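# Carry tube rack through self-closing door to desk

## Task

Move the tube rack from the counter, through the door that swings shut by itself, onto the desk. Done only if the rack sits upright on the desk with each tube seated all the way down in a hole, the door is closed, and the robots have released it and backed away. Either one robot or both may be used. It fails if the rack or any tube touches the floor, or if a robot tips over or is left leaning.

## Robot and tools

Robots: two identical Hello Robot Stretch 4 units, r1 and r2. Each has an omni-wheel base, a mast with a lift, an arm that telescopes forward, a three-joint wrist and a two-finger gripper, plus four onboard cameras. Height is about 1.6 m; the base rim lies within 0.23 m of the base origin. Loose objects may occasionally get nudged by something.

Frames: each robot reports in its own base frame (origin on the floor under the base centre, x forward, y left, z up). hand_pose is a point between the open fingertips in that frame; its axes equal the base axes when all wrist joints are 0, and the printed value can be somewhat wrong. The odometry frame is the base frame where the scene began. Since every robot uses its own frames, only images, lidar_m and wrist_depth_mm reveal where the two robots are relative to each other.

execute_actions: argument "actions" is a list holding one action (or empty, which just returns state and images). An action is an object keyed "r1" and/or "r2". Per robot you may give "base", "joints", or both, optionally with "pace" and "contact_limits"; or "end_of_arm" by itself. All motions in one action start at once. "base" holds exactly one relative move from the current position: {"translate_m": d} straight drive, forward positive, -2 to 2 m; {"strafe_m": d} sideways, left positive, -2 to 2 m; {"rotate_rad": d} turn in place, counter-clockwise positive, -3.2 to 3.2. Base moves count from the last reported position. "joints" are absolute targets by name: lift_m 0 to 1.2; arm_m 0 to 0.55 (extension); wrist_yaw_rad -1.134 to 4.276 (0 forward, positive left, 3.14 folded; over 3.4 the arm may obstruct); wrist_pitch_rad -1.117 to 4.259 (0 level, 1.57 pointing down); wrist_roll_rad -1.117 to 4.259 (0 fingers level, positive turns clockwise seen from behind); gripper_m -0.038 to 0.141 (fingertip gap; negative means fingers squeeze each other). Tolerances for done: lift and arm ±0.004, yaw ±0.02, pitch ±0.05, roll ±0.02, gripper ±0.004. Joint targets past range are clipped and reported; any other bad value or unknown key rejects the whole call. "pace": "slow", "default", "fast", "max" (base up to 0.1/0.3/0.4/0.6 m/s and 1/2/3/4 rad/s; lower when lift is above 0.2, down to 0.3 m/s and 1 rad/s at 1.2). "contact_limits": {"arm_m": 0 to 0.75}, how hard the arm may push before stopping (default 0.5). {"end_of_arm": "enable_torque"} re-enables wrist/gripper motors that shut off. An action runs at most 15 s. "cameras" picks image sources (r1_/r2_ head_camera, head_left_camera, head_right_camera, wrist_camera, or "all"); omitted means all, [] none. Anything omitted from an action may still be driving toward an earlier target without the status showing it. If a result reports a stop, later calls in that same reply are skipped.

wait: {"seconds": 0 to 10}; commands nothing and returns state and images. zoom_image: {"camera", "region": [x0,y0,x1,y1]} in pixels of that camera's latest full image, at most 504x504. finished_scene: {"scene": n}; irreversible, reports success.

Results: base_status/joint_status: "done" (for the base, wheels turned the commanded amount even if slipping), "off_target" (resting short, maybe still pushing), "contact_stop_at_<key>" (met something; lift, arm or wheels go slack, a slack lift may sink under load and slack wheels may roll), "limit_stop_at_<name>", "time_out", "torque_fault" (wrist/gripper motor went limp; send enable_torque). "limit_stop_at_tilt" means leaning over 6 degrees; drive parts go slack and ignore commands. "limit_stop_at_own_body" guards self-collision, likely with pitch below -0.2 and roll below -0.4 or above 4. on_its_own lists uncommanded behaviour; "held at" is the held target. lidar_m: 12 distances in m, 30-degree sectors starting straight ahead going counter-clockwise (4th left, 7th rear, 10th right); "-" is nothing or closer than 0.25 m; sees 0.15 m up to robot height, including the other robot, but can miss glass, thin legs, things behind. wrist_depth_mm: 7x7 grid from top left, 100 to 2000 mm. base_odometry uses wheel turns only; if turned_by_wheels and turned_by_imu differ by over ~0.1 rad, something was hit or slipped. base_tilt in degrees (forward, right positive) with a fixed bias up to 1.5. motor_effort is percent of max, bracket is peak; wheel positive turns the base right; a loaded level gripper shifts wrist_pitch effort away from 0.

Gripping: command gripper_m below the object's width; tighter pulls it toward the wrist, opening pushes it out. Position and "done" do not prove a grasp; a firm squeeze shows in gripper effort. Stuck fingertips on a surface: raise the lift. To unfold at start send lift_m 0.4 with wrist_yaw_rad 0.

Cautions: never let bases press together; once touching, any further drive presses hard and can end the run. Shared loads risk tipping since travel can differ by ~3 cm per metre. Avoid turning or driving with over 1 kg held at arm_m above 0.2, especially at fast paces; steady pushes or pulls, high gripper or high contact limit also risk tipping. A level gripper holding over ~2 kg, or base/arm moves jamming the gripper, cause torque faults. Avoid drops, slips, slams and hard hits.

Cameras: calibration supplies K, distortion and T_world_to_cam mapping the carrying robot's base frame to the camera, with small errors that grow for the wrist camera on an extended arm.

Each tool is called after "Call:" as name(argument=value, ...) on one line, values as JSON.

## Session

Call:
execute_actions(actions=[])

Scene clock: 0.00 s.
r1.base_odometry: x=+0.000 y=+0.000 heading=+0.000 (m, m, rad; r1's odometry frame)
r1.turned_by_wheels: +0.000 (rad since the last result)
r1.turned_by_imu: +0.000 (rad since the last result)
r1.base_tilt: forward=-0.6 right=-0.6 (deg)
r1.lidar_m: 0.93 0.76 0.75 0.91 1.69 1.70 2.08 1.13 1.13 0.97 0.84 0.82
r1.base_status: not commanded
r1.joint_positions: lift_m=+0.211 arm_m=+0.001 wrist_yaw_rad=+3.201 wrist_pitch_rad=+0.015 wrist_roll_rad=+0.010 gripper_m=+0.057
r1.joint_status: not commanded
r1.motor_effort: lift_m=+19 arm_m=+0 wrist_yaw_rad=+1 wrist_pitch_rad=-5 wrist_roll_rad=+0 gripper_m=-2 wheel_0=+0 wheel_1=+0 wheel_2=-1 (%)
r1.hand_pose: x=-0.1213 y=+0.0702 z=+0.3849 quat_wxyz=(-0.030, -0.008, +0.005, +1.000) (m; r1's base frame)
r1.wrist_depth_mm: - 133 132 - - 1756 1499 / - - 133 - - 1756 1499 / - 111 134 - - 1756 1499 / 139 136 187 - - 1756 1499 / 210 - - - - 1756 1499 / 211 1308 199 1255 195 1308 1308 / 212 842 904 - 891 854 904
r2.base_odometry: x=+0.000 y=+0.000 heading=+0.000 (m, m, rad; r2's odometry frame)
r2.turned_by_wheels: +0.000 (rad since the last result)
r2.turned_by_imu: +0.000 (rad since the last result)
r2.base_tilt: forward=-0.6 right=+0.3 (deg)
r2.lidar_m: 1.74 1.11 0.95 0.93 1.04 0.88 0.88 1.04 1.14 1.14 2.01 1.72
r2.base_status: not commanded
r2.joint_positions: lift_m=+0.221 arm_m=+0.002 wrist_yaw_rad=+3.104 wrist_pitch_rad=+0.014 wrist_roll_rad=-0.018 gripper_m=+0.057
r2.joint_status: not commanded
r2.motor_effort: lift_m=+19 arm_m=-1 wrist_yaw_rad=-1 wrist_pitch_rad=-7 wrist_roll_rad=-2 gripper_m=-1 wheel_0=+0 wheel_1=+0 wheel_2=+1 (%)
r2.hand_pose: x=-0.1118 y=+0.0983 z=+0.3950 quat_wxyz=(+0.019, -0.007, -0.009, +1.000) (m; r2's base frame)
r2.wrist_depth_mm: - 139 1042 1008 931 878 842 / - 120 164 1008 946 891 854 / - 125 176 1008 960 904 854 / 143 143 1042 1025 960 904 866 / 1255 1182 1078 1025 960 904 866 / 235 1182 198 1008 198 891 878 / 549 904 931 - 946 854 866
pictures: r1_head_camera, r1_head_left_camera, r1_head_right_camera, r1_wrist_camera, r2_head_camera, r2_head_left_camera, r2_head_right_camera, r2_wrist_camera
camera_calibration (this result's frames):
r1_wrist_camera: T_world_to_cam=[[-0.0804344, 0.996661, 0.014024, -0.0814775], [0.030573, 0.0165298, -0.999396, 0.43606], [-0.996291, -0.0799571, -0.0318004, 0.120754], [0, 0, 0, 1]] pos_world=[0.100421, 0.0836527, 0.440779]
r2_wrist_camera: T_world_to_cam=[[-0.00553075, 0.999974, -0.00469779, -0.0867301], [0.0573354, -0.00437302, -0.998345, 0.44874], [-0.99834, -0.00579095, -0.0573097, 0.137734], [0, 0, 0, 1]] pos_world=[0.111297, 0.0894878, 0.455484]
Images, in order (width x height): r1_head_camera 420x560, r1_head_left_camera 420x672, r1_head_right_camera 420x672, r1_wrist_camera 616x392, r2_head_camera 420x560, r2_head_left_camera 420x672, r2_head_right_camera 420x672, r2_wrist_camera 616x392.

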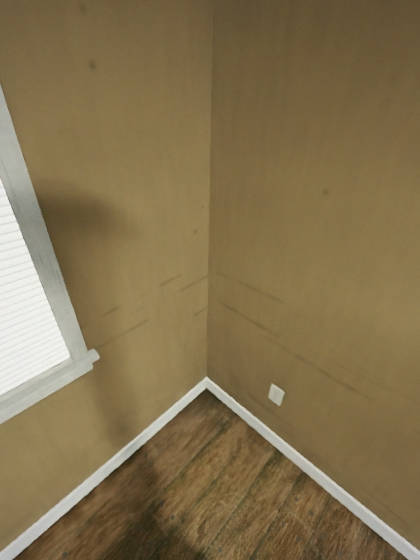

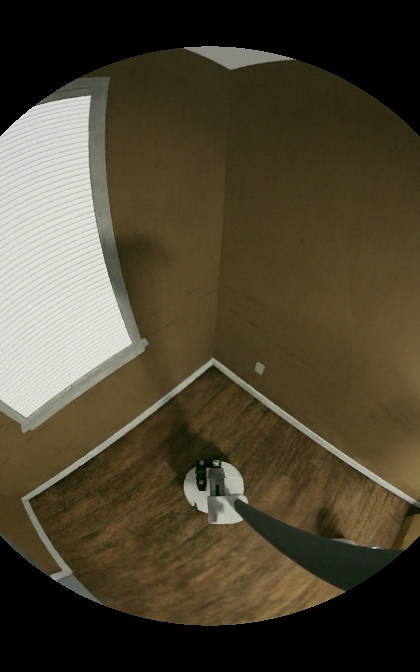

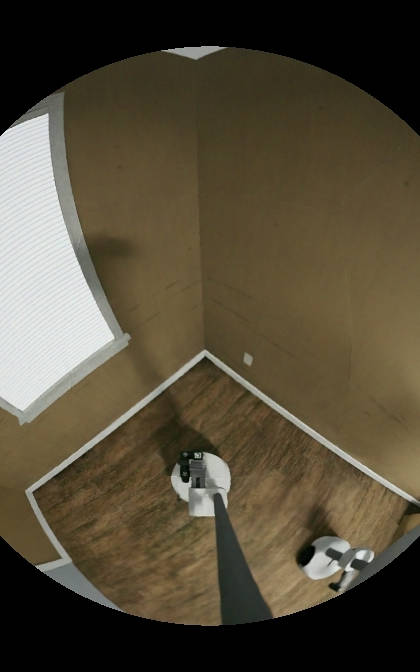

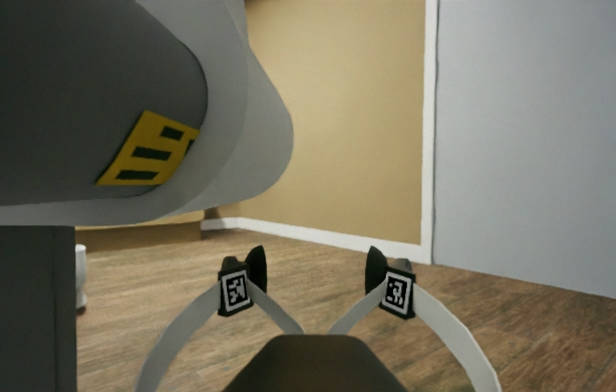

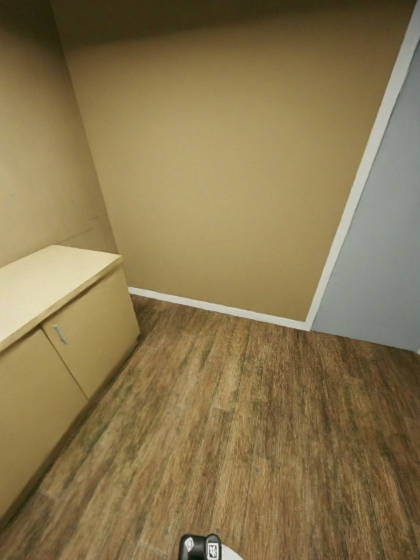

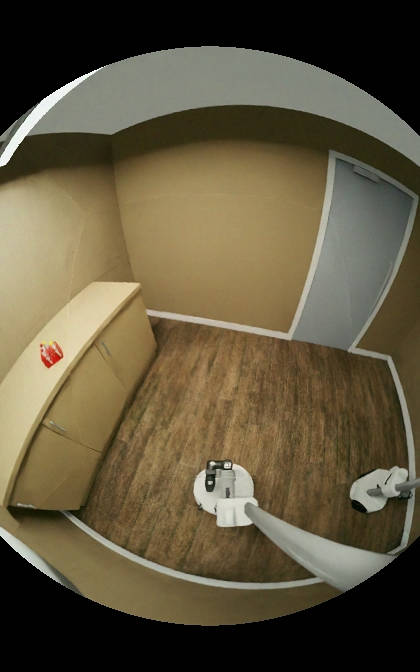

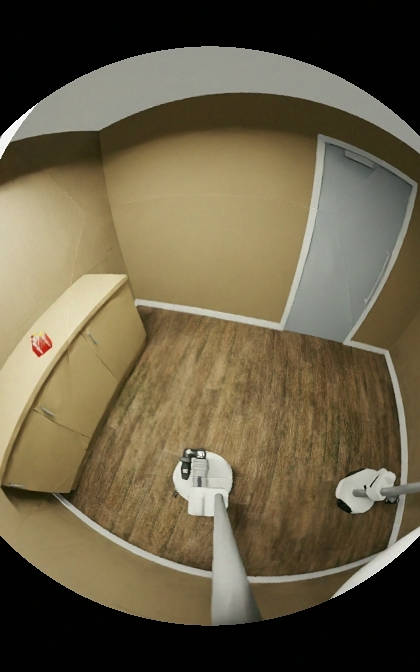

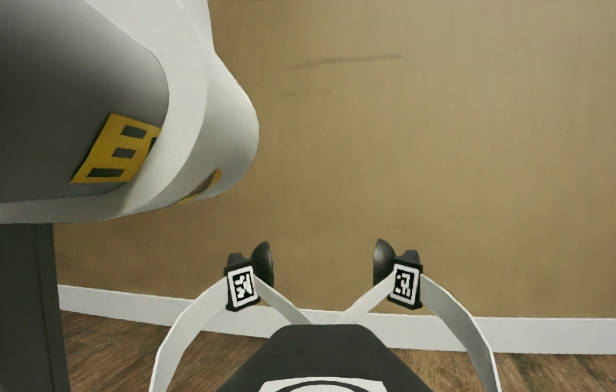

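Call:
execute_actions(actions=[{"r1":{"base":{"rotate_rad":2.32},"joints":{"lift_m":0.8,"wrist_yaw_rad":0,"gripper_m":0.07}},"r2":{"base":{"rotate_rad":1.1},"joints":{"lift_m":0.9,"wrist_yaw_rad":0,"gripper_m":0.141}}}], cameras=[])

Call:
execute_actions(actions=[{"r1":{"base":{"translate_m":0.76}},"r2":{"base":{"translate_m":0.35},"joints":{"wrist_pitch_rad":0.3}}}], cameras=["r1_head_camera","r1_wrist_camera","r2_head_camera","r2_wrist_camera"])

Scene clock: 9.13 s.
r1.base_odometry: x=+0.000 y=+0.000 heading=+2.320 (m, m, rad; r1's odometry frame)
r1.turned_by_wheels: +2.320 (rad since the last result)
r1.turned_by_imu: +2.368 (rad since the last result)
r1.base_tilt: forward=-0.6 right=-0.6 (deg)
r1.lidar_m: 1.70 1.78 2.39 1.13 1.24 0.90 0.85 0.87 0.81 0.75 0.77 1.13
r1.base_status: done
r1.joint_positions: lift_m=+0.800 arm_m=+0.001 wrist_yaw_rad=+0.000 wrist_pitch_rad=+0.015 wrist_roll_rad=+0.010 gripper_m=+0.070
r1.joint_status: all done
r1.motor_effort: lift_m=+22(26) arm_m=-1(1) wrist_yaw_rad=+0(4) wrist_pitch_rad=-5(5) wrist_roll_rad=+1(0) gripper_m=-5(2) wheel_0=+0(6) wheel_1=+0(8) wheel_2=+0(9) (%)
r1.hand_pose: x=+0.4603 y=-0.0874 z=+0.9737 quat_wxyz=(+1.000, +0.005, +0.007, +0.000) (m; r1's base frame)
r1.wrist_depth_mm: 1464 1499 1537 1537 1537 1537 1025 / 1464 1537 1537 1537 1499 1499 991 / 1537 1576 1576 1499 1537 1537 1008 / 1537 1576 1576 1576 1537 1499 1025 / 1537 1537 1537 1537 1537 1537 1025 / 1576 1576 196 1537 212 1397 1008 / 1576 1576 1576 - 1618 1336 1008
r2.base_odometry: x=+0.000 y=+0.000 heading=+1.100 (m, m, rad; r2's odometry frame)
r2.turned_by_wheels: +1.100 (rad since the last result)
r2.turned_by_imu: +1.112 (rad since the last result)
r2.base_tilt: forward=-0.5 right=+0.3 (deg)
r2.lidar_m: 0.94 0.94 1.01 0.87 0.87 1.07 1.14 1.18 1.96 1.72 1.74 1.08
r2.base_status: done
r2.joint_positions: lift_m=+0.900 arm_m=+0.002 wrist_yaw_rad=+0.000 wrist_pitch_rad=+0.014 wrist_roll_rad=-0.018 gripper_m=+0.141
r2.joint_status: all done
r2.motor_effort: lift_m=+22(22) arm_m=-1(1) wrist_yaw_rad=-2(7) wrist_pitch_rad=-7(8) wrist_roll_rad=-3(2) gripper_m=+2(1) wheel_0=-4(6) wheel_1=-1(6) wheel_2=-2(9) (%)
r2.hand_pose: x=+0.4616 y=-0.0874 z=+1.0739 quat_wxyz=(+1.000, -0.009, +0.007, +0.000) (m; r2's base frame)
r2.wrist_depth_mm: 1229 1281 1336 1366 1464 1537 1618 / 1229 1281 1336 1397 1464 1576 1618 / 1229 1281 1366 1397 1499 1537 1618 / 1255 1308 1336 1430 1499 1576 1618 / 1138 1138 1098 931 1078 891 960 / 699 715 750 759 831 878 946 / 699 732 768 - 866 891 960
pictures: none
No camera images: the call's "cameras" was empty. Leave "cameras" out to get every camera's image.

Scene clock: 13.17 s.
r1.base_odometry: x=-0.518 y=+0.556 heading=+2.320 (m, m, rad; r1's odometry frame)
r1.turned_by_wheels: +0.000 (rad since the last result)
r1.turned_by_imu: -0.001 (rad since the last result)
r1.base_tilt: forward=-0.6 right=-0.6 (deg)
r1.lidar_m: 0.92 1.00 1.34 2.09 1.60 1.72 1.61 1.10 0.80 0.76 0.83 1.02
r1.base_status: done
r1.joint_positions: lift_m=+0.800 arm_m=+0.001 wrist_yaw_rad=+0.000 wrist_pitch_rad=+0.015 wrist_roll_rad=+0.010 gripper_m=+0.070
r1.joint_status: not commanded
r1.motor_effort: lift_m=+21(22) arm_m=-1(1) wrist_yaw_rad=+2(1) wrist_pitch_rad=-5(6) wrist_roll_rad=+0(0) gripper_m=-1(2) wheel_0=+0(4) wheel_1=+0(7) wheel_2=+0(9) (%)
r1.hand_pose: x=+0.4603 y=-0.0874 z=+0.9738 quat_wxyz=(+1.000, +0.005, +0.007, +0.000) (m; r1's base frame)
r1.wrist_depth_mm: 750 759 759 759 750 759 759 / 750 759 741 768 759 759 768 / 768 759 768 768 759 768 778 / 750 768 759 759 778 778 768 / 768 778 759 778 788 788 788 / 778 778 196 778 213 778 788 / 768 778 788 - 788 788 788
r2.base_odometry: x=+0.159 y=+0.312 heading=+1.100 (m, m, rad; r2's odometry frame)
r2.turned_by_wheels: +0.000 (rad since the last result)
r2.turned_by_imu: -0.001 (rad since the last result)
r2.base_tilt: forward=-0.6 right=+0.3 (deg)
r2.lidar_m: 0.58 0.61 0.69 0.97 0.95 1.14 2.12 1.63 1.92 1.65 1.19 0.70
r2.base_status: done
r2.joint_positions: lift_m=+0.900 arm_m=+0.002 wrist_yaw_rad=+0.000 wrist_pitch_rad=+0.302 wrist_roll_rad=-0.018 gripper_m=+0.141
r2.joint_status: all done
r2.motor_effort: lift_m=+22(22) arm_m=-1(1) wrist_yaw_rad=+0(0) wrist_pitch_rad=-6(6) wrist_roll_rad=-2(2) gripper_m=+0(1) wheel_0=+3(10) wheel_1=+1(6) wheel_2=+0(11) (%)
r2.hand_pose: x=+0.4486 y=-0.0874 z=+0.9922 quat_wxyz=(+0.989, -0.009, +0.150, +0.001) (m; r2's base frame)
r2.wrist_depth_mm: 854 878 917 960 1025 1042 1098 / 878 917 976 1025 1060 1118 1160 / 931 946 960 904 1008 976 976 / 647 634 574 559 585 580 569 / 436 439 442 455 484 496 580 / 430 445 477 484 535 574 621 / 452 477 504 - 585 621 668
pictures: r1_head_camera, r1_wrist_camera, r2_head_camera, r2_wrist_camera
camera_calibration (this result's frames):
r1_wrist_camera: T_world_to_cam=[[0.0212783, -0.999675, 0.0140235, -0.10721], [-0.0315251, -0.0146906, -0.999395, 1.03524], [0.999276, 0.0208234, -0.0318275, -0.203344], [0, 0, 0, 1]] pos_world=[0.238114, -0.0877325, 1.02965]
r2_wrist_camera: T_world_to_cam=[[0.0405208, -0.999036, -0.0168847, -0.0783767], [-0.338638, 0.00216727, -0.940914, 1.13326], [0.940044, 0.0438445, -0.338224, 0.143844], [0, 0, 0, 1]] pos_world=[0.251722, -0.087064, 1.11363]
Images, in order (width x height): r1_head_camera 420x560, r1_wrist_camera 616x392, r2_head_camera 420x560, r2_wrist_camera 616x392.

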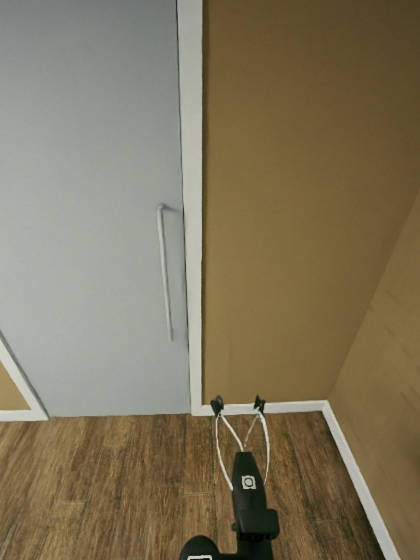

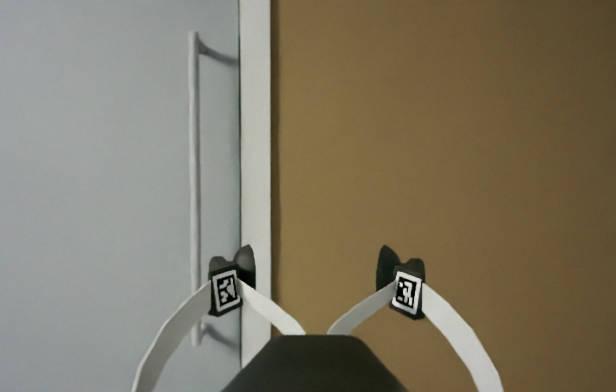

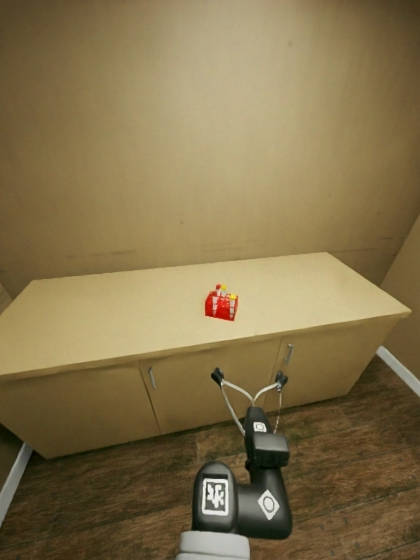

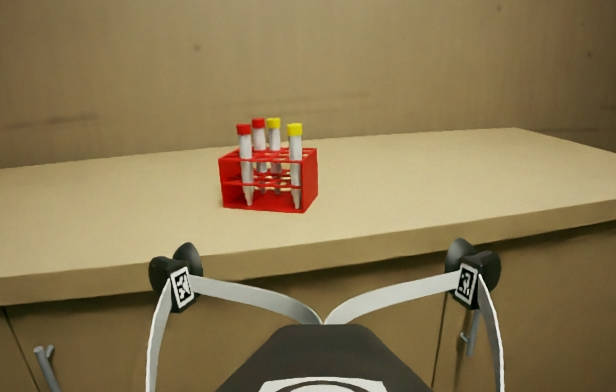

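Call:
execute_actions(actions=[{"r1":{"base":{"strafe_m":0.232},"joints":{"arm_m":0.2}},"r2":{"base":{"rotate_rad":-0.25},"joints":{"wrist_pitch_rad":0.15}}}], cameras=[])

Call:
execute_actions(actions=[{"r1":{"joints":{"arm_m":0.43}},"r2":{"base":{"strafe_m":0.26},"joints":{"arm_m":0.17,"lift_m":0.85}}}], cameras=["r1_head_camera","r1_wrist_camera","r2_head_camera","r2_wrist_camera"])

Scene clock: 21.80 s.
r1.base_odometry: x=-0.688 y=+0.398 heading=+2.320 (m, m, rad; r1's odometry frame)
r1.turned_by_wheels: +0.000 (rad since the last result)
r1.turned_by_imu: +0.002 (rad since the last result)
r1.base_tilt: forward=-0.6 right=-0.6 (deg)
r1.lidar_m: 0.92 0.99 1.35 2.10 1.39 1.73 1.61 1.48 1.02 0.99 1.04 1.01
r1.base_status: done
r1.joint_positions: lift_m=+0.800 arm_m=+0.199 wrist_yaw_rad=+0.000 wrist_pitch_rad=+0.015 wrist_roll_rad=+0.010 gripper_m=+0.070
r1.joint_status: all done
r1.motor_effort: lift_m=+20(21) arm_m=+6(6) wrist_yaw_rad=+1(1) wrist_pitch_rad=-5(5) wrist_roll_rad=+1(1) gripper_m=-1(2) wheel_0=+0(6) wheel_1=-1(8) wheel_2=+0(2) (%)
r1.hand_pose: x=+0.6583 y=-0.0874 z=+0.9738 quat_wxyz=(+1.000, +0.005, +0.007, +0.000) (m; r1's base frame)
r1.wrist_depth_mm: 549 554 549 549 549 554 554 / 549 554 554 554 559 564 559 / 559 559 564 559 554 554 569 / 559 564 564 564 564 569 569 / 564 569 569 569 554 574 569 / 564 569 197 569 213 580 580 / 574 574 574 - 574 580 580
r2.base_odometry: x=+0.159 y=+0.312 heading=+0.850 (m, m, rad; r2's odometry frame)
r2.turned_by_wheels: -0.249 (rad since the last result)
r2.turned_by_imu: -0.253 (rad since the last result)
r2.base_tilt: forward=-0.5 right=+0.2 (deg)
r2.lidar_m: 0.65 0.60 0.64 0.90 0.95 1.02 1.46 1.58 1.43 1.69 1.63 0.87
r2.base_status: done
r2.joint_positions: lift_m=+0.900 arm_m=+0.002 wrist_yaw_rad=+0.000 wrist_pitch_rad=+0.153 wrist_roll_rad=-0.018 gripper_m=+0.141
r2.joint_status: all done
r2.motor_effort: lift_m=+22(22) arm_m=-1(1) wrist_yaw_rad=-2(0) wrist_pitch_rad=-7(11) wrist_roll_rad=-2(3) gripper_m=-1(2) wheel_0=+5(6) wheel_1=+2(8) wheel_2=+1(7) (%)
r2.hand_pose: x=+0.4583 y=-0.0875 z=+1.0341 quat_wxyz=(+0.997, -0.009, +0.076, +0.001) (m; r2's base frame)
r2.wrist_depth_mm: 854 917 1008 1138 1281 1397 1336 / 878 931 1042 1160 1281 1464 1366 / 878 960 1078 1182 1366 1499 1366 / 917 960 1060 1118 1060 1499 1397 / 654 530 591 634 627 683 1336 / 436 442 462 504 621 723 1397 / 399 445 508 - 691 768 1464
pictures: none
No camera images: the call's "cameras" was empty. Leave "cameras" out to get every camera's image.

Scene clock: 23.97 s.
r1.base_odometry: x=-0.688 y=+0.398 heading=+2.320 (m, m, rad; r1's odometry frame)
r1.turned_by_wheels: +0.000 (rad since the last result)
r1.turned_by_imu: +0.001 (rad since the last result)
r1.base_tilt: forward=-0.6 right=-0.6 (deg)
r1.lidar_m: 0.90 1.00 1.37 2.10 1.60 1.71 1.60 1.50 1.04 0.97 1.05 1.00
r1.base_status: not commanded
r1.joint_positions: lift_m=+0.800 arm_m=+0.429 wrist_yaw_rad=+0.000 wrist_pitch_rad=+0.015 wrist_roll_rad=+0.010 gripper_m=+0.070
r1.joint_status: all done
r1.motor_effort: lift_m=+21(21) arm_m=+6(7) wrist_yaw_rad=+1(1) wrist_pitch_rad=-5(5) wrist_roll_rad=+0(1) gripper_m=-5(2) wheel_0=+0(0) wheel_1=-1(1) wheel_2=-1(0) (%)
r1.hand_pose: x=+0.8883 y=-0.0874 z=+0.9738 quat_wxyz=(+1.000, +0.005, +0.007, +0.000) (m; r1's base frame)
r1.wrist_depth_mm: 324 324 325 325 327 315 327 / 327 329 327 327 330 329 329 / 327 327 327 332 330 332 334 / 330 330 332 330 334 332 336 / 330 334 334 336 338 338 338 / 334 336 196 338 213 340 340 / 338 338 340 - 332 329 342
r2.base_odometry: x=-0.037 y=+0.483 heading=+0.850 (m, m, rad; r2's odometry frame)
r2.turned_by_wheels: +0.000 (rad since the last result)
r2.turned_by_imu: +0.000 (rad since the last result)
r2.base_tilt: forward=-0.6 right=+0.3 (deg)
r2.lidar_m: 0.48 0.48 0.51 0.76 0.72 0.76 1.11 2.60 1.64 1.93 1.87 0.66
r2.base_status: done
r2.joint_positions: lift_m=+0.850 arm_m=+0.169 wrist_yaw_rad=+0.000 wrist_pitch_rad=+0.152 wrist_roll_rad=-0.018 gripper_m=+0.141
r2.joint_status: all done
r2.motor_effort: lift_m=+16(21) arm_m=+5(8) wrist_yaw_rad=-2(0) wrist_pitch_rad=-6(8) wrist_roll_rad=-2(2) gripper_m=+0(0) wheel_0=-3(10) wheel_1=+0(10) wheel_2=+0(2) (%)
r2.hand_pose: x=+0.6252 y=-0.0874 z=+0.9847 quat_wxyz=(+0.997, -0.009, +0.076, +0.001) (m; r2's base frame)
r2.wrist_depth_mm: 627 691 768 842 960 1098 1255 / 654 699 778 866 960 1118 1281 / 668 723 809 891 991 1138 1336 / 676 732 788 394 699 778 759 / 496 496 449 397 430 418 449 / 334 319 300 300 294 301 336 / 264 254 268 - 266 286 389
pictures: r1_head_camera, r1_wrist_camera, r2_head_camera, r2_wrist_camera
camera_calibration (this result's frames):
r1_wrist_camera: T_world_to_cam=[[0.0213265, -0.999674, 0.0140253, -0.116348], [-0.0314518, -0.0146924, -0.999397, 1.0487], [0.999278, 0.0208726, -0.0317549, -0.631132], [0, 0, 0, 1]] pos_world=[0.666141, -0.0877292, 1.02965]
r2_wrist_camera: T_world_to_cam=[[0.0426903, -0.999031, -0.0106619, -0.0931147], [-0.194533, 0.00215559, -0.980894, 1.13527], [0.979967, 0.0439487, -0.194252, -0.191469], [0, 0, 0, 1]] pos_world=[0.412455, -0.0870568, 1.07539]
Images, in order (width x height): r1_head_camera 420x560, r1_wrist_camera 616x392, r2_head_camera 420x560, r2_wrist_camera 616x392.

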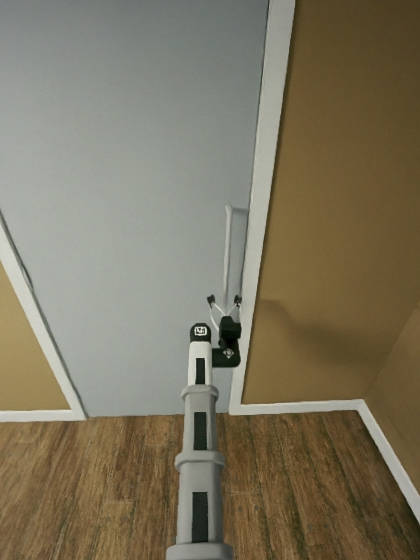

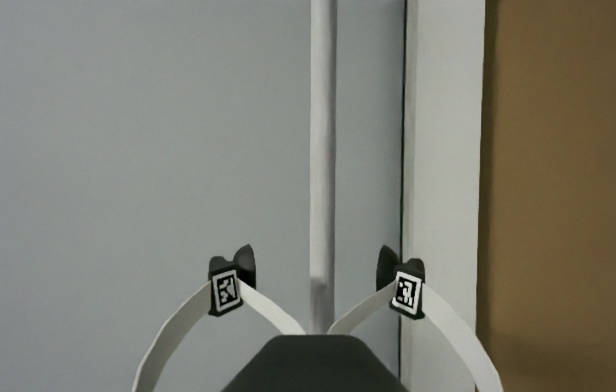

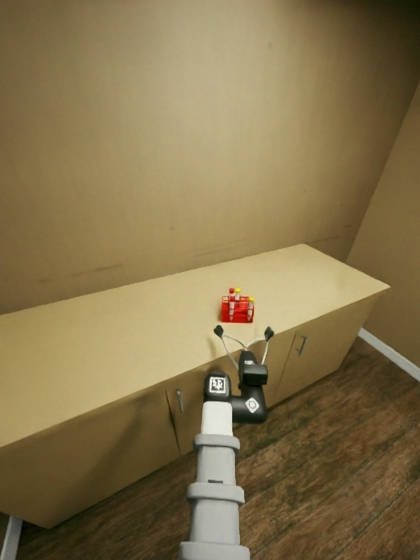

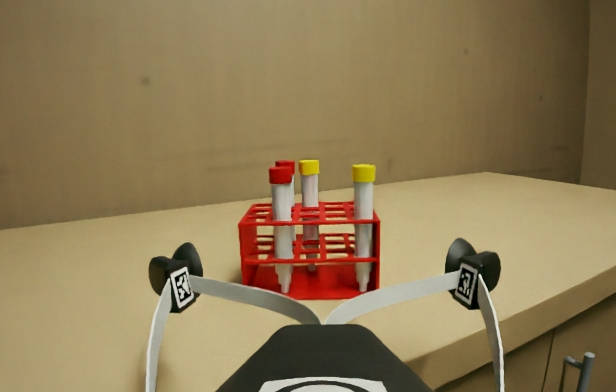

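Call:
execute_actions(actions=[{"r1":{"joints":{"arm_m":0.522},"contact_limits":{"arm_m":0.15},"pace":"slow"},"r2":{"base":{"strafe_m":0.010},"joints":{"arm_m":0.26,"lift_m":0.815}}}], cameras=["r1_wrist_camera","r2_wrist_camera"])

Call:
execute_actions(actions=[{"r1":{"joints":{"gripper_m":-0.03}},"r2":{"joints":{"arm_m":0.31},"pace":"slow"}}], cameras=["r1_wrist_camera","r2_wrist_camera"])

Scene clock: 32.47 s.
r1.base_odometry: x=-0.688 y=+0.398 heading=+2.320 (m, m, rad; r1's odometry frame)
r1.turned_by_wheels: +0.000 (rad since the last result)
r1.turned_by_imu: +0.001 (rad since the last result)
r1.base_tilt: forward=-0.6 right=-0.6 (deg)
r1.lidar_m: 0.90 1.00 1.33 2.10 1.62 1.73 1.60 1.49 1.03 0.99 1.05 1.01
r1.base_status: not commanded
r1.joint_positions: lift_m=+0.800 arm_m=+0.520 wrist_yaw_rad=-0.001 wrist_pitch_rad=+0.015 wrist_roll_rad=+0.010 gripper_m=+0.070
r1.joint_status: all done
r1.motor_effort: lift_m=+21(21) arm_m=+11(13) wrist_yaw_rad=+5(4) wrist_pitch_rad=-6(5) wrist_roll_rad=+0(1) gripper_m=-3(0) wheel_0=+1(1) wheel_1=+1(1) wheel_2=-3(3) (%)
r1.contact_limits: arm_m 0.15
r1.hand_pose: x=+0.9794 y=-0.0877 z=+0.9738 quat_wxyz=(+1.000, +0.005, +0.007, -0.001) (m; r1's base frame)
r1.wrist_depth_mm: 235 236 236 236 237 224 237 / 236 238 238 238 240 226 240 / 237 239 238 240 241 229 240 / 241 241 241 242 242 230 242 / 242 243 243 243 246 231 245 / 244 243 209 180 213 234 247 / 246 246 247 - 249 235 248
r2.base_odometry: x=-0.044 y=+0.490 heading=+0.850 (m, m, rad; r2's odometry frame)
r2.turned_by_wheels: +0.000 (rad since the last result)
r2.turned_by_imu: +0.000 (rad since the last result)
r2.base_tilt: forward=-0.7 right=+0.3 (deg)
r2.lidar_m: 0.48 0.47 0.50 0.74 0.72 0.77 1.09 2.62 1.62 1.92 1.87 0.69
r2.base_status: done
r2.joint_positions: lift_m=+0.815 arm_m=+0.259 wrist_yaw_rad=+0.000 wrist_pitch_rad=+0.152 wrist_roll_rad=-0.018 gripper_m=+0.141
r2.joint_status: all done
r2.motor_effort: lift_m=+16(16) arm_m=+5(3) wrist_yaw_rad=-1(1) wrist_pitch_rad=-7(7) wrist_roll_rad=-2(3) gripper_m=+2(1) wheel_0=-3(11) wheel_1=+1(9) wheel_2=+0(0) (%)
r2.hand_pose: x=+0.7152 y=-0.0874 z=+0.9497 quat_wxyz=(+0.997, -0.009, +0.076, +0.001) (m; r2's base frame)
r2.wrist_depth_mm: 569 621 683 759 842 976 1098 / 580 634 699 778 866 991 1160 / 585 647 723 298 854 1025 1160 / 603 640 683 266 315 615 597 / 389 389 319 309 310 325 349 / 262 248 234 235 229 224 243 / 206 199 210 - 204 191 -
pictures: r1_wrist_camera, r2_wrist_camera
camera_calibration (this result's frames):
r1_wrist_camera: T_world_to_cam=[[0.0201051, -0.999699, 0.0140258, -0.11745], [-0.0314696, -0.0146545, -0.999397, 1.05158], [0.999302, 0.0196516, -0.0317548, -0.722305], [0, 0, 0, 1]] pos_world=[0.757256, -0.0878101, 1.02965]
r2_wrist_camera: T_world_to_cam=[[0.0426445, -0.999033, -0.0106616, -0.0973098], [-0.194527, 0.00216445, -0.980895, 1.11849], [0.97997, 0.0439037, -0.194247, -0.286456], [0, 0, 0, 1]] pos_world=[0.502443, -0.0870601, 1.04044]
Images, in order (width x height): r1_wrist_camera 616x392, r2_wrist_camera 616x392.

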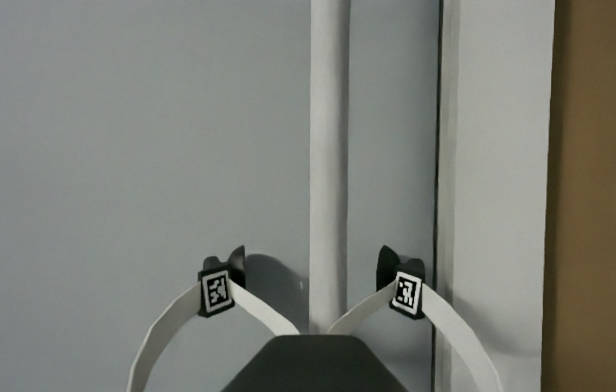

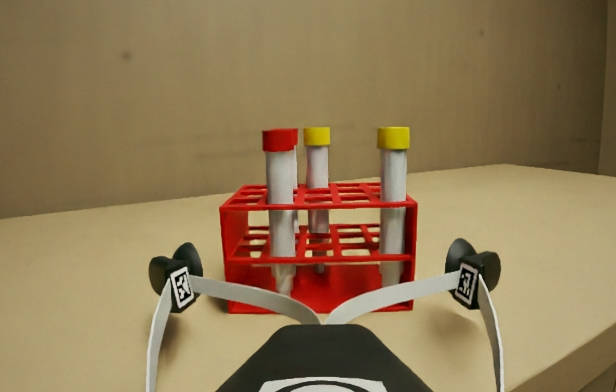

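Scene clock: 34.17 s.
r1.base_odometry: x=-0.688 y=+0.398 heading=+2.320 (m, m, rad; r1's odometry frame)
r1.turned_by_wheels: +0.000 (rad since the last result)
r1.turned_by_imu: +0.000 (rad since the last result)
r1.base_tilt: forward=-0.6 right=-0.6 (deg)
r1.lidar_m: 0.89 1.00 1.37 2.08 1.64 1.69 1.59 1.48 1.04 0.98 1.05 1.01
r1.base_status: not commanded
r1.joint_positions: lift_m=+0.800 arm_m=+0.521 wrist_yaw_rad=-0.001 wrist_pitch_rad=+0.015 wrist_roll_rad=+0.010 gripper_m=-0.029
r1.joint_status: all done
r1.motor_effort: lift_m=+20(21) arm_m=+6(10) wrist_yaw_rad=+4(18) wrist_pitch_rad=-5(5) wrist_roll_rad=+1(0) gripper_m=-18(18) wheel_0=-3(8) wheel_1=-1(6) wheel_2=-1(3) (%)
r1.hand_pose: x=+0.9803 y=-0.0877 z=+0.9738 quat_wxyz=(+1.000, +0.005, +0.007, +0.000) (m; r1's base frame)
r1.wrist_depth_mm: 233 233 235 236 236 222 236 / 235 235 236 177 238 224 238 / 236 238 238 178 240 227 241 / 239 238 241 240 242 228 242 / 239 240 242 190 243 230 244 / 243 241 179 180 180 231 247 / 244 245 247 - 247 233 248
r2.base_odometry: x=-0.044 y=+0.490 heading=+0.850 (m, m, rad; r2's odometry frame)
r2.turned_by_wheels: +0.000 (rad since the last result)
r2.turned_by_imu: +0.000 (rad since the last result)
r2.base_tilt: forward=-0.5 right=+0.3 (deg)
r2.lidar_m: 0.49 0.47 0.50 0.73 0.71 0.78 1.08 2.61 1.62 1.94 1.88 0.69
r2.base_status: not commanded
r2.joint_positions: lift_m=+0.815 arm_m=+0.309 wrist_yaw_rad=+0.000 wrist_pitch_rad=+0.152 wrist_roll_rad=-0.018 gripper_m=+0.141
r2.joint_status: all done
r2.motor_effort: lift_m=+16(16) arm_m=+6(5) wrist_yaw_rad=-1(1) wrist_pitch_rad=-7(8) wrist_roll_rad=-2(2) gripper_m=+1(0) wheel_0=-3(3) wheel_1=+1(1) wheel_2=+0(0) (%)
r2.hand_pose: x=+0.7652 y=-0.0874 z=+0.9497 quat_wxyz=(+0.997, -0.009, +0.076, +0.001) (m; r2's base frame)
r2.wrist_depth_mm: 530 585 634 715 788 891 1042 / 544 591 654 732 809 946 1060 / 559 609 676 723 798 960 1098 / 559 609 654 241 227 621 597 / 384 387 224 221 201 327 347 / 262 248 223 204 202 224 245 / 205 198 208 - 203 191 -
pictures: r1_wrist_camera, r2_wrist_camera
camera_calibration (this result's frames):
r1_wrist_camera: T_world_to_cam=[[0.020343, -0.999695, 0.0140252, -0.117631], [-0.0314661, -0.0146613, -0.999397, 1.0516], [0.999298, 0.0198894, -0.0317547, -0.723145], [0, 0, 0, 1]] pos_world=[0.75812, -0.0877944, 1.02965]
r2_wrist_camera: T_world_to_cam=[[0.0426135, -0.999035, -0.0106616, -0.0994253], [-0.194527, 0.00217051, -0.980895, 1.12821], [0.979971, 0.0438733, -0.194247, -0.335414], [0, 0, 0, 1]] pos_world=[0.552399, -0.0870624, 1.04044]
Images, in order (width x height): r1_wrist_camera 616x392, r2_wrist_camera 616x392.

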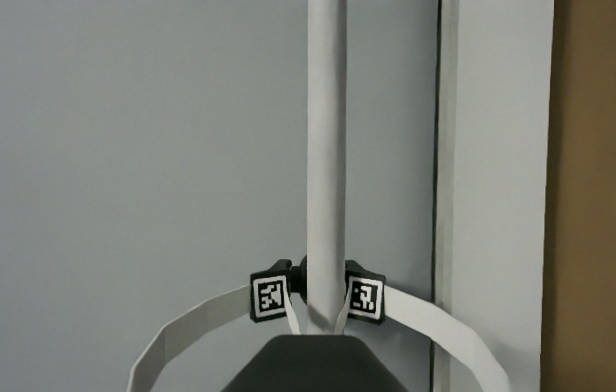

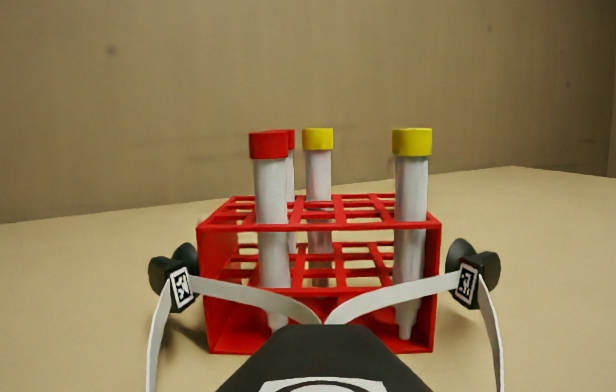

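Call:
execute_actions(actions=[{"r1":{"base":{"translate_m":-0.16},"pace":"slow"},"r2":{"joints":{"arm_m":0.32,"gripper_m":0.075}}}], cameras=["r1_wrist_camera","r2_wrist_camera"])

Call:
execute_actions(actions=[{"r1":{"base":{"strafe_m":0.035},"joints":{"arm_m":0.49},"pace":"slow"},"r2":{"joints":{"lift_m":0.88},"pace":"slow"}}], cameras=["r1_wrist_camera","r2_wrist_camera"])

Scene clock: 44.50 s.
r1.base_odometry: x=-0.579 y=+0.282 heading=+2.322 (m, m, rad; r1's odometry frame)
r1.turned_by_wheels: +0.003 (rad since the last result)
r1.turned_by_imu: -0.016 (rad since the last result)
r1.base_tilt: forward=-0.5 right=-0.6 (deg)
r1.lidar_m: 0.92 1.06 1.53 2.03 1.53 1.54 1.44 1.51 1.05 0.97 1.05 1.16
r1.base_status: done
r1.joint_positions: lift_m=+0.800 arm_m=+0.523 wrist_yaw_rad=+0.023 wrist_pitch_rad=+0.015 wrist_roll_rad=+0.011 gripper_m=-0.029
r1.joint_status: not commanded
r1.on_its_own: wrist_yaw_rad is at rest, and its effort (-66) is outside its rest range (-13 to +13)
r1.motor_effort: lift_m=+20(21) arm_m=-5(5) wrist_yaw_rad=-66(79) wrist_pitch_rad=-6(8) wrist_roll_rad=-1(0) gripper_m=-23(23) wheel_0=+8(10) wheel_1=+2(10) wheel_2=+25(27) (%)
r1.hand_pose: x=+0.9843 y=-0.0806 z=+0.9738 quat_wxyz=(+1.000, +0.005, +0.008, +0.012) (m; r1's base frame)
r1.wrist_depth_mm: 278 266 252 237 232 379 379 / 282 267 256 237 233 384 384 / 283 270 256 241 234 389 387 / 285 272 257 242 236 392 387 / 287 273 260 201 237 394 392 / 291 277 180 186 180 397 394 / 293 277 265 - 240 384 397
r2.base_odometry: x=-0.044 y=+0.490 heading=+0.850 (m, m, rad; r2's odometry frame)
r2.turned_by_wheels: +0.000 (rad since the last result)
r2.turned_by_imu: +0.000 (rad since the last result)
r2.base_tilt: forward=-0.5 right=+0.3 (deg)
r2.lidar_m: 0.47 0.46 0.50 0.72 0.73 0.76 1.09 2.62 1.56 1.92 1.87 0.68
r2.base_status: not commanded
r2.joint_positions: lift_m=+0.815 arm_m=+0.319 wrist_yaw_rad=+0.000 wrist_pitch_rad=+0.153 wrist_roll_rad=-0.018 gripper_m=+0.075
r2.joint_status: all done
r2.motor_effort: lift_m=+16(16) arm_m=+5(3) wrist_yaw_rad=-1(2) wrist_pitch_rad=-9(9) wrist_roll_rad=-2(2) gripper_m=-18(19) wheel_0=-3(3) wheel_1=+1(1) wheel_2=+0(1) (%)
r2.hand_pose: x=+0.7752 y=-0.0874 z=+0.9494 quat_wxyz=(+0.997, -0.009, +0.077, +0.001) (m; r2's base frame)
r2.wrist_depth_mm: 525 574 634 699 788 891 1042 / 539 580 640 715 798 917 1060 / 549 591 647 234 788 946 1078 / 554 597 640 229 200 609 597 / 384 382 208 214 189 349 343 / 258 232 191 193 190 183 241 / 204 198 198 - 196 191 -
pictures: r1_wrist_camera, r2_wrist_camera
camera_calibration (this result's frames):
r1_wrist_camera: T_world_to_cam=[[0.0446701, -0.998909, 0.013631, -0.134164], [-0.0312343, -0.0150344, -0.999399, 1.05154], [0.998513, 0.0442175, -0.0318718, -0.724403], [0, 0, 0, 1]] pos_world=[0.762163, -0.0861768, 1.02965]
r2_wrist_camera: T_world_to_cam=[[0.0425522, -0.999037, -0.010702, -0.0997821], [-0.19546, 0.00218036, -0.980709, 1.13043], [0.979788, 0.0438231, -0.195179, -0.344217], [0, 0, 0, 1]] pos_world=[0.56246, -0.0870661, 1.04037]
Images, in order (width x height): r1_wrist_camera 616x392, r2_wrist_camera 616x392.

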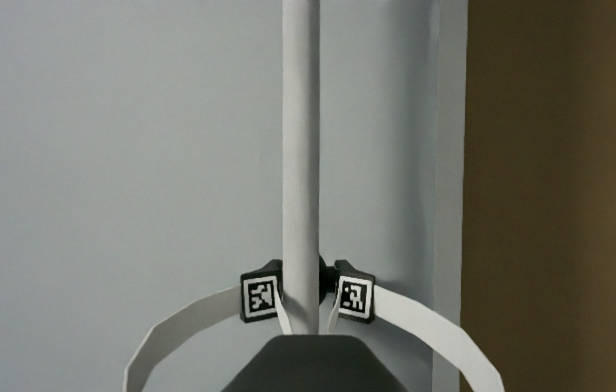

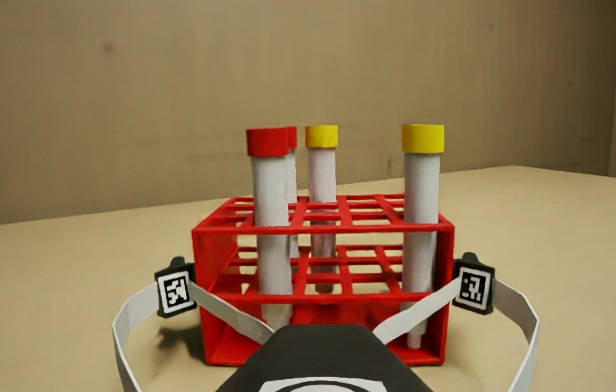

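Scene clock: 45.93 s.
r1.base_odometry: x=-0.605 y=+0.258 heading=+2.322 (m, m, rad; r1's odometry frame)
r1.turned_by_wheels: +0.000 (rad since the last result)
r1.turned_by_imu: -0.020 (rad since the last result)
r1.base_tilt: forward=-0.5 right=-0.6 (deg)
r1.lidar_m: 0.89 1.05 1.52 2.03 1.49 1.59 1.46 1.49 1.08 1.02 1.10 1.16
r1.base_status: done
r1.joint_positions: lift_m=+0.800 arm_m=+0.493 wrist_yaw_rad=+0.009 wrist_pitch_rad=+0.015 wrist_roll_rad=+0.011 gripper_m=-0.029
r1.joint_status: all done
r1.on_its_own: wrist_yaw_rad is at rest, and its effort (-25) is outside its rest range (-13 to +13)
r1.motor_effort: lift_m=+21(20) arm_m=-15(18) wrist_yaw_rad=-25(66) wrist_pitch_rad=-5(7) wrist_roll_rad=+0(1) gripper_m=-23(26) wheel_0=-5(9) wheel_1=-6(6) wheel_2=+8(25) (%)
r1.hand_pose: x=+0.9527 y=-0.0850 z=+0.9737 quat_wxyz=(+1.000, +0.005, +0.008, +0.004) (m; r1's base frame)
r1.wrist_depth_mm: 277 265 253 237 233 418 421 / 281 266 255 239 235 421 424 / 283 270 257 242 236 424 430 / 286 272 259 243 237 427 433 / 287 274 263 190 238 433 436 / 289 277 180 183 180 433 442 / 291 277 266 - 240 433 445
r2.base_odometry: x=-0.044 y=+0.490 heading=+0.850 (m, m, rad; r2's odometry frame)
r2.turned_by_wheels: +0.000 (rad since the last result)
r2.turned_by_imu: +0.000 (rad since the last result)
r2.base_tilt: forward=-0.6 right=+0.3 (deg)
r2.lidar_m: 0.50 0.45 0.50 0.72 0.69 0.75 1.09 2.60 1.53 1.92 1.89 0.68
r2.base_status: not commanded
r2.joint_positions: lift_m=+0.880 arm_m=+0.319 wrist_yaw_rad=+0.000 wrist_pitch_rad=+0.153 wrist_roll_rad=-0.018 gripper_m=+0.075
r2.joint_status: all done
r2.motor_effort: lift_m=+23(25) arm_m=+5(5) wrist_yaw_rad=+0(1) wrist_pitch_rad=-11(10) wrist_roll_rad=-2(2) gripper_m=-17(19) wheel_0=-3(3) wheel_1=+1(1) wheel_2=+0(0) (%)
r2.hand_pose: x=+0.7751 y=-0.0874 z=+1.0138 quat_wxyz=(+0.997, -0.009, +0.077, +0.001) (m; r2's base frame)
r2.wrist_depth_mm: 530 569 627 699 778 904 1042 / 539 580 640 715 798 931 1060 / 549 597 654 234 798 960 1078 / 559 615 661 228 200 917 991 / 559 580 217 215 190 525 512 / 392 347 191 194 190 184 362 / 307 297 213 - 198 287 -
pictures: r1_wrist_camera, r2_wrist_camera
camera_calibration (this result's frames):
r1_wrist_camera: T_world_to_cam=[[0.0297298, -0.999465, 0.0136243, -0.12289], [-0.0315858, -0.0145628, -0.999395, 1.05082], [0.999059, 0.0292815, -0.0320019, -0.69438], [0, 0, 0, 1]] pos_world=[0.730571, -0.0871893, 1.02964]
r2_wrist_camera: T_world_to_cam=[[0.0425508, -0.999037, -0.0107079, -0.0990858], [-0.195597, 0.00218032, -0.980682, 1.19364], [0.979761, 0.0438232, -0.195316, -0.331488], [0, 0, 0, 1]] pos_world=[0.562468, -0.0870661, 1.10478]
Images, in order (width x height): r1_wrist_camera 616x392, r2_wrist_camera 616x392.

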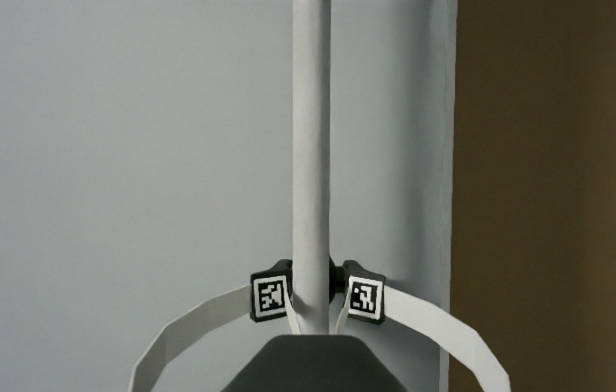

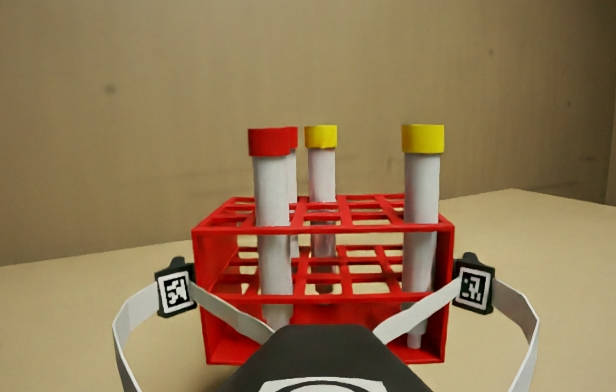

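Call:
execute_actions(actions=[{"r1":{"base":{"strafe_m":0.04},"joints":{"arm_m":0.45},"pace":"slow"},"r2":{"joints":{"arm_m":0.0},"base":{"rotate_rad":0.49}}}], cameras=[])

Call:
execute_actions(actions=[{"r1":{"base":{"translate_m":-0.05},"pace":"slow"},"r2":{"base":{"strafe_m":0.24}}}], cameras=[])

Call:
execute_actions(actions=[{"r1":{"base":{"strafe_m":0.065},"joints":{"arm_m":0.36},"pace":"slow"},"r2":{"base":{"translate_m":-0.37}}}], cameras=["r1_wrist_camera","r2_wrist_camera"])

Scene clock: 52.93 s.
r1.base_odometry: x=-0.634 y=+0.231 heading=+2.323 (m, m, rad; r1's odometry frame)
r1.turned_by_wheels: +0.000 (rad since the last result)
r1.turned_by_imu: -0.057 (rad since the last result)
r1.base_tilt: forward=-0.5 right=-0.6 (deg)
r1.lidar_m: 0.87 1.01 1.42 1.99 1.46 1.64 1.46 1.48 1.17 1.09 1.15 1.16
r1.base_status: done
r1.joint_positions: lift_m=+0.800 arm_m=+0.453 wrist_yaw_rad=+0.010 wrist_pitch_rad=+0.015 wrist_roll_rad=+0.011 gripper_m=-0.029
r1.joint_status: all done
r1.on_its_own: wrist_yaw_rad is at rest, and its effort (-29) is outside its rest range (-13 to +13)
r1.motor_effort: lift_m=+21(21) arm_m=-15(16) wrist_yaw_rad=-29(30) wrist_pitch_rad=-5(7) wrist_roll_rad=-1(1) gripper_m=-24(27) wheel_0=-4(19) wheel_1=-3(6) wheel_2=+11(9) (%)
r1.hand_pose: x=+0.9129 y=-0.0844 z=+0.9737 quat_wxyz=(+1.000, +0.005, +0.008, +0.005) (m; r1's base frame)
r1.wrist_depth_mm: 276 264 253 238 234 466 477 / 278 267 255 240 235 473 477 / 279 267 257 241 236 473 484 / 282 270 258 243 238 477 492 / 286 272 260 190 238 477 488 / 287 273 178 183 179 480 492 / 290 277 265 - 240 484 500
r2.base_odometry: x=-0.044 y=+0.490 heading=+1.340 (m, m, rad; r2's odometry frame)
r2.turned_by_wheels: +0.490 (rad since the last result)
r2.turned_by_imu: +0.495 (rad since the last result)
r2.base_tilt: forward=-0.5 right=+0.2 (deg)
r2.lidar_m: 0.42 0.49 0.66 0.71 0.75 1.03 2.66 1.48 1.98 1.89 0.68 0.48
r2.base_status: done
r2.joint_positions: lift_m=+0.880 arm_m=+0.003 wrist_yaw_rad=+0.000 wrist_pitch_rad=+0.154 wrist_roll_rad=-0.018 gripper_m=+0.075
r2.joint_status: all done
joint sent to its limit — the command would take r2.arm_m past its lower limit, so that joint was sent only as far as its limit.
r2.motor_effort: lift_m=+23(23) arm_m=-4(7) wrist_yaw_rad=+1(5) wrist_pitch_rad=-11(12) wrist_roll_rad=-2(3) gripper_m=-20(21) wheel_0=-4(9) wheel_1=-1(10) wheel_2=+0(8) (%)
r2.hand_pose: x=+0.4589 y=-0.0875 z=+1.0137 quat_wxyz=(+0.997, -0.009, +0.077, +0.001) (m; r2's base frame)
r2.wrist_depth_mm: 878 842 842 831 831 809 809 / 878 878 866 854 854 842 820 / 917 904 904 234 891 866 854 / 931 917 917 228 200 878 866 / 585 585 216 214 189 530 521 / 394 351 192 194 191 183 368 / 310 301 212 - 198 291 -
pictures: none
No camera images: the call's "cameras" was empty. Leave "cameras" out to get every camera's image.

Scene clock: 55.03 s.
r1.base_odometry: x=-0.600 y=+0.195 heading=+2.325 (m, m, rad; r1's odometry frame)
r1.turned_by_wheels: +0.002 (rad since the last result)
r1.turned_by_imu: +0.000 (rad since the last result)
r1.base_tilt: forward=-0.5 right=-0.6 (deg)
r1.lidar_m: 0.84 1.03 1.46 1.98 1.56 1.59 1.42 1.44 1.19 1.08 1.15 1.26
r1.base_status: done
r1.joint_positions: lift_m=+0.800 arm_m=+0.453 wrist_yaw_rad=+0.021 wrist_pitch_rad=+0.015 wrist_roll_rad=+0.011 gripper_m=-0.029
r1.joint_status: not commanded
r1.on_its_own: wrist_yaw_rad is at rest, and its effort (-60) is outside its rest range (-13 to +13)
r1.motor_effort: lift_m=+21(21) arm_m=-15(14) wrist_yaw_rad=-60(60) wrist_pitch_rad=-6(7) wrist_roll_rad=-1(1) gripper_m=-24(24) wheel_0=+5(8) wheel_1=+0(6) wheel_2=+20(29) (%)
r1.hand_pose: x=+0.9137 y=-0.0813 z=+0.9737 quat_wxyz=(+1.000, +0.005, +0.008, +0.011) (m; r1's base frame)
r1.wrist_depth_mm: 296 274 257 235 229 508 521 / 298 278 259 238 229 512 521 / 303 281 263 239 232 517 525 / 303 282 264 241 234 521 535 / 306 285 266 190 234 521 539 / 309 287 180 186 181 530 539 / 312 285 272 - 236 535 539
r2.base_odometry: x=-0.277 y=+0.545 heading=+1.339 (m, m, rad; r2's odometry frame)
r2.turned_by_wheels: +0.000 (rad since the last result)
r2.turned_by_imu: +0.000 (rad since the last result)
r2.base_tilt: forward=-0.7 right=+0.2 (deg)
r2.lidar_m: 0.41 0.51 0.50 0.47 0.50 0.71 2.06 1.57 2.22 2.13 0.70 0.44
r2.base_status: done
r2.joint_positions: lift_m=+0.880 arm_m=+0.003 wrist_yaw_rad=+0.000 wrist_pitch_rad=+0.154 wrist_roll_rad=-0.018 gripper_m=+0.075
r2.joint_status: not commanded
r2.motor_effort: lift_m=+22(23) arm_m=-5(4) wrist_yaw_rad=-1(1) wrist_pitch_rad=-11(11) wrist_roll_rad=-2(2) gripper_m=-18(19) wheel_0=-4(11) wheel_1=+0(11) wheel_2=+0(0) (%)
r2.hand_pose: x=+0.4589 y=-0.0874 z=+1.0138 quat_wxyz=(+0.997, -0.009, +0.077, +0.001) (m; r2's base frame)
r2.wrist_depth_mm: 759 854 842 820 820 820 809 / 759 891 866 866 842 842 842 / 759 891 891 233 878 866 854 / 759 931 904 228 200 878 866 / 723 585 208 214 189 530 517 / 394 353 191 193 190 183 366 / 312 298 213 - 199 290 -
pictures: none
No camera images: the call's "cameras" was empty. Leave "cameras" out to get every camera's image.

Scene clock: 57.73 s.
r1.base_odometry: x=-0.648 y=+0.151 heading=+2.325 (m, m, rad; r1's odometry frame)
r1.turned_by_wheels: +0.000 (rad since the last result)
r1.turned_by_imu: -0.049 (rad since the last result)
r1.base_tilt: forward=-0.5 right=-0.6 (deg)
r1.lidar_m: 0.75 0.94 1.40 1.91 1.43 1.19 1.44 1.45 1.33 1.16 1.19 1.22
r1.base_status: done
r1.joint_positions: lift_m=+0.800 arm_m=+0.363 wrist_yaw_rad=+0.010 wrist_pitch_rad=+0.015 wrist_roll_rad=+0.011 gripper_m=-0.029
r1.joint_status: all done
r1.on_its_own: wrist_yaw_rad is at rest, and its effort (-28) is outside its rest range (-13 to +13)
r1.motor_effort: lift_m=+21(21) arm_m=-15(16) wrist_yaw_rad=-28(60) wrist_pitch_rad=-7(6) wrist_roll_rad=+1(0) gripper_m=-21(24) wheel_0=-5(18) wheel_1=-3(7) wheel_2=+9(19) (%)
r1.hand_pose: x=+0.8229 y=-0.0845 z=+0.9737 quat_wxyz=(+1.000, +0.005, +0.008, +0.005) (m; r1's base frame)
r1.wrist_depth_mm: 314 286 263 236 228 621 634 / 315 289 265 238 229 627 640 / 319 290 267 239 230 634 647 / 322 294 271 242 232 634 661 / 324 297 272 190 233 640 661 / 327 300 179 182 179 640 661 / 330 301 276 - 232 647 676
r2.base_odometry: x=-0.362 y=+0.185 heading=+1.339 (m, m, rad; r2's odometry frame)
r2.turned_by_wheels: +0.000 (rad since the last result)
r2.turned_by_imu: +0.001 (rad since the last result)
r2.base_tilt: forward=-0.6 right=+0.2 (deg)
r2.lidar_m: 0.40 0.68 0.51 0.47 0.49 0.72 2.10 1.22 1.23 2.14 1.24 0.90
r2.base_status: done
r2.joint_positions: lift_m=+0.880 arm_m=+0.003 wrist_yaw_rad=+0.000 wrist_pitch_rad=+0.154 wrist_roll_rad=-0.018 gripper_m=+0.075
r2.joint_status: not commanded
r2.motor_effort: lift_m=+22(22) arm_m=-4(5) wrist_yaw_rad=-1(0) wrist_pitch_rad=-11(11) wrist_roll_rad=-2(2) gripper_m=-19(20) wheel_0=-4(9) wheel_1=-1(5) wheel_2=+0(10) (%)
r2.hand_pose: x=+0.4588 y=-0.0874 z=+1.0138 quat_wxyz=(+0.997, -0.009, +0.077, +0.001) (m; r2's base frame)
r2.wrist_depth_mm: 768 1078 1205 1160 1182 1160 1138 / 768 1098 1255 1205 1205 1182 1182 / 768 1118 1255 234 1229 1229 1229 / 768 1025 1025 228 200 931 904 / 759 699 209 214 190 640 654 / 759 715 191 195 190 183 683 / 759 732 213 - 199 707 699
pictures: r1_wrist_camera, r2_wrist_camera
camera_calibration (this result's frames):
r1_wrist_camera: T_world_to_cam=[[0.0312272, -0.99942, 0.0136205, -0.119821], [-0.0317408, -0.0146119, -0.999389, 1.04679], [0.999008, 0.0307758, -0.0321787, -0.564316], [0, 0, 0, 1]] pos_world=[0.600724, -0.0870888, 1.02963]
r2_wrist_camera: T_world_to_cam=[[0.0424068, -0.999043, -0.0107232, -0.0855859], [-0.195925, 0.00220886, -0.980616, 1.13184], [0.979701, 0.0436858, -0.195644, -0.0212375], [0, 0, 0, 1]] pos_world=[0.246192, -0.0870763, 1.10483]
Images, in order (width x height): r1_wrist_camera 616x392, r2_wrist_camera 616x392.

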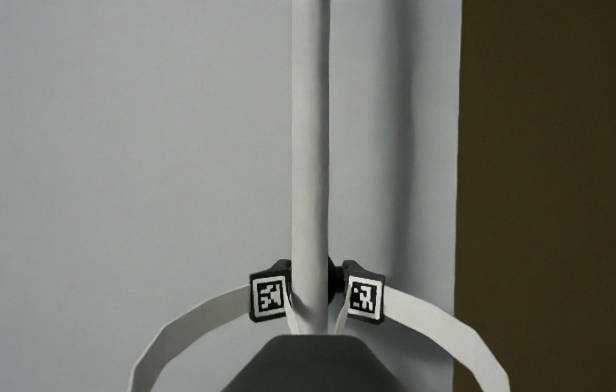

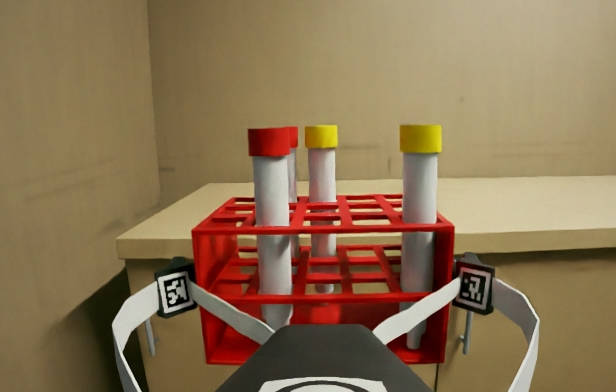

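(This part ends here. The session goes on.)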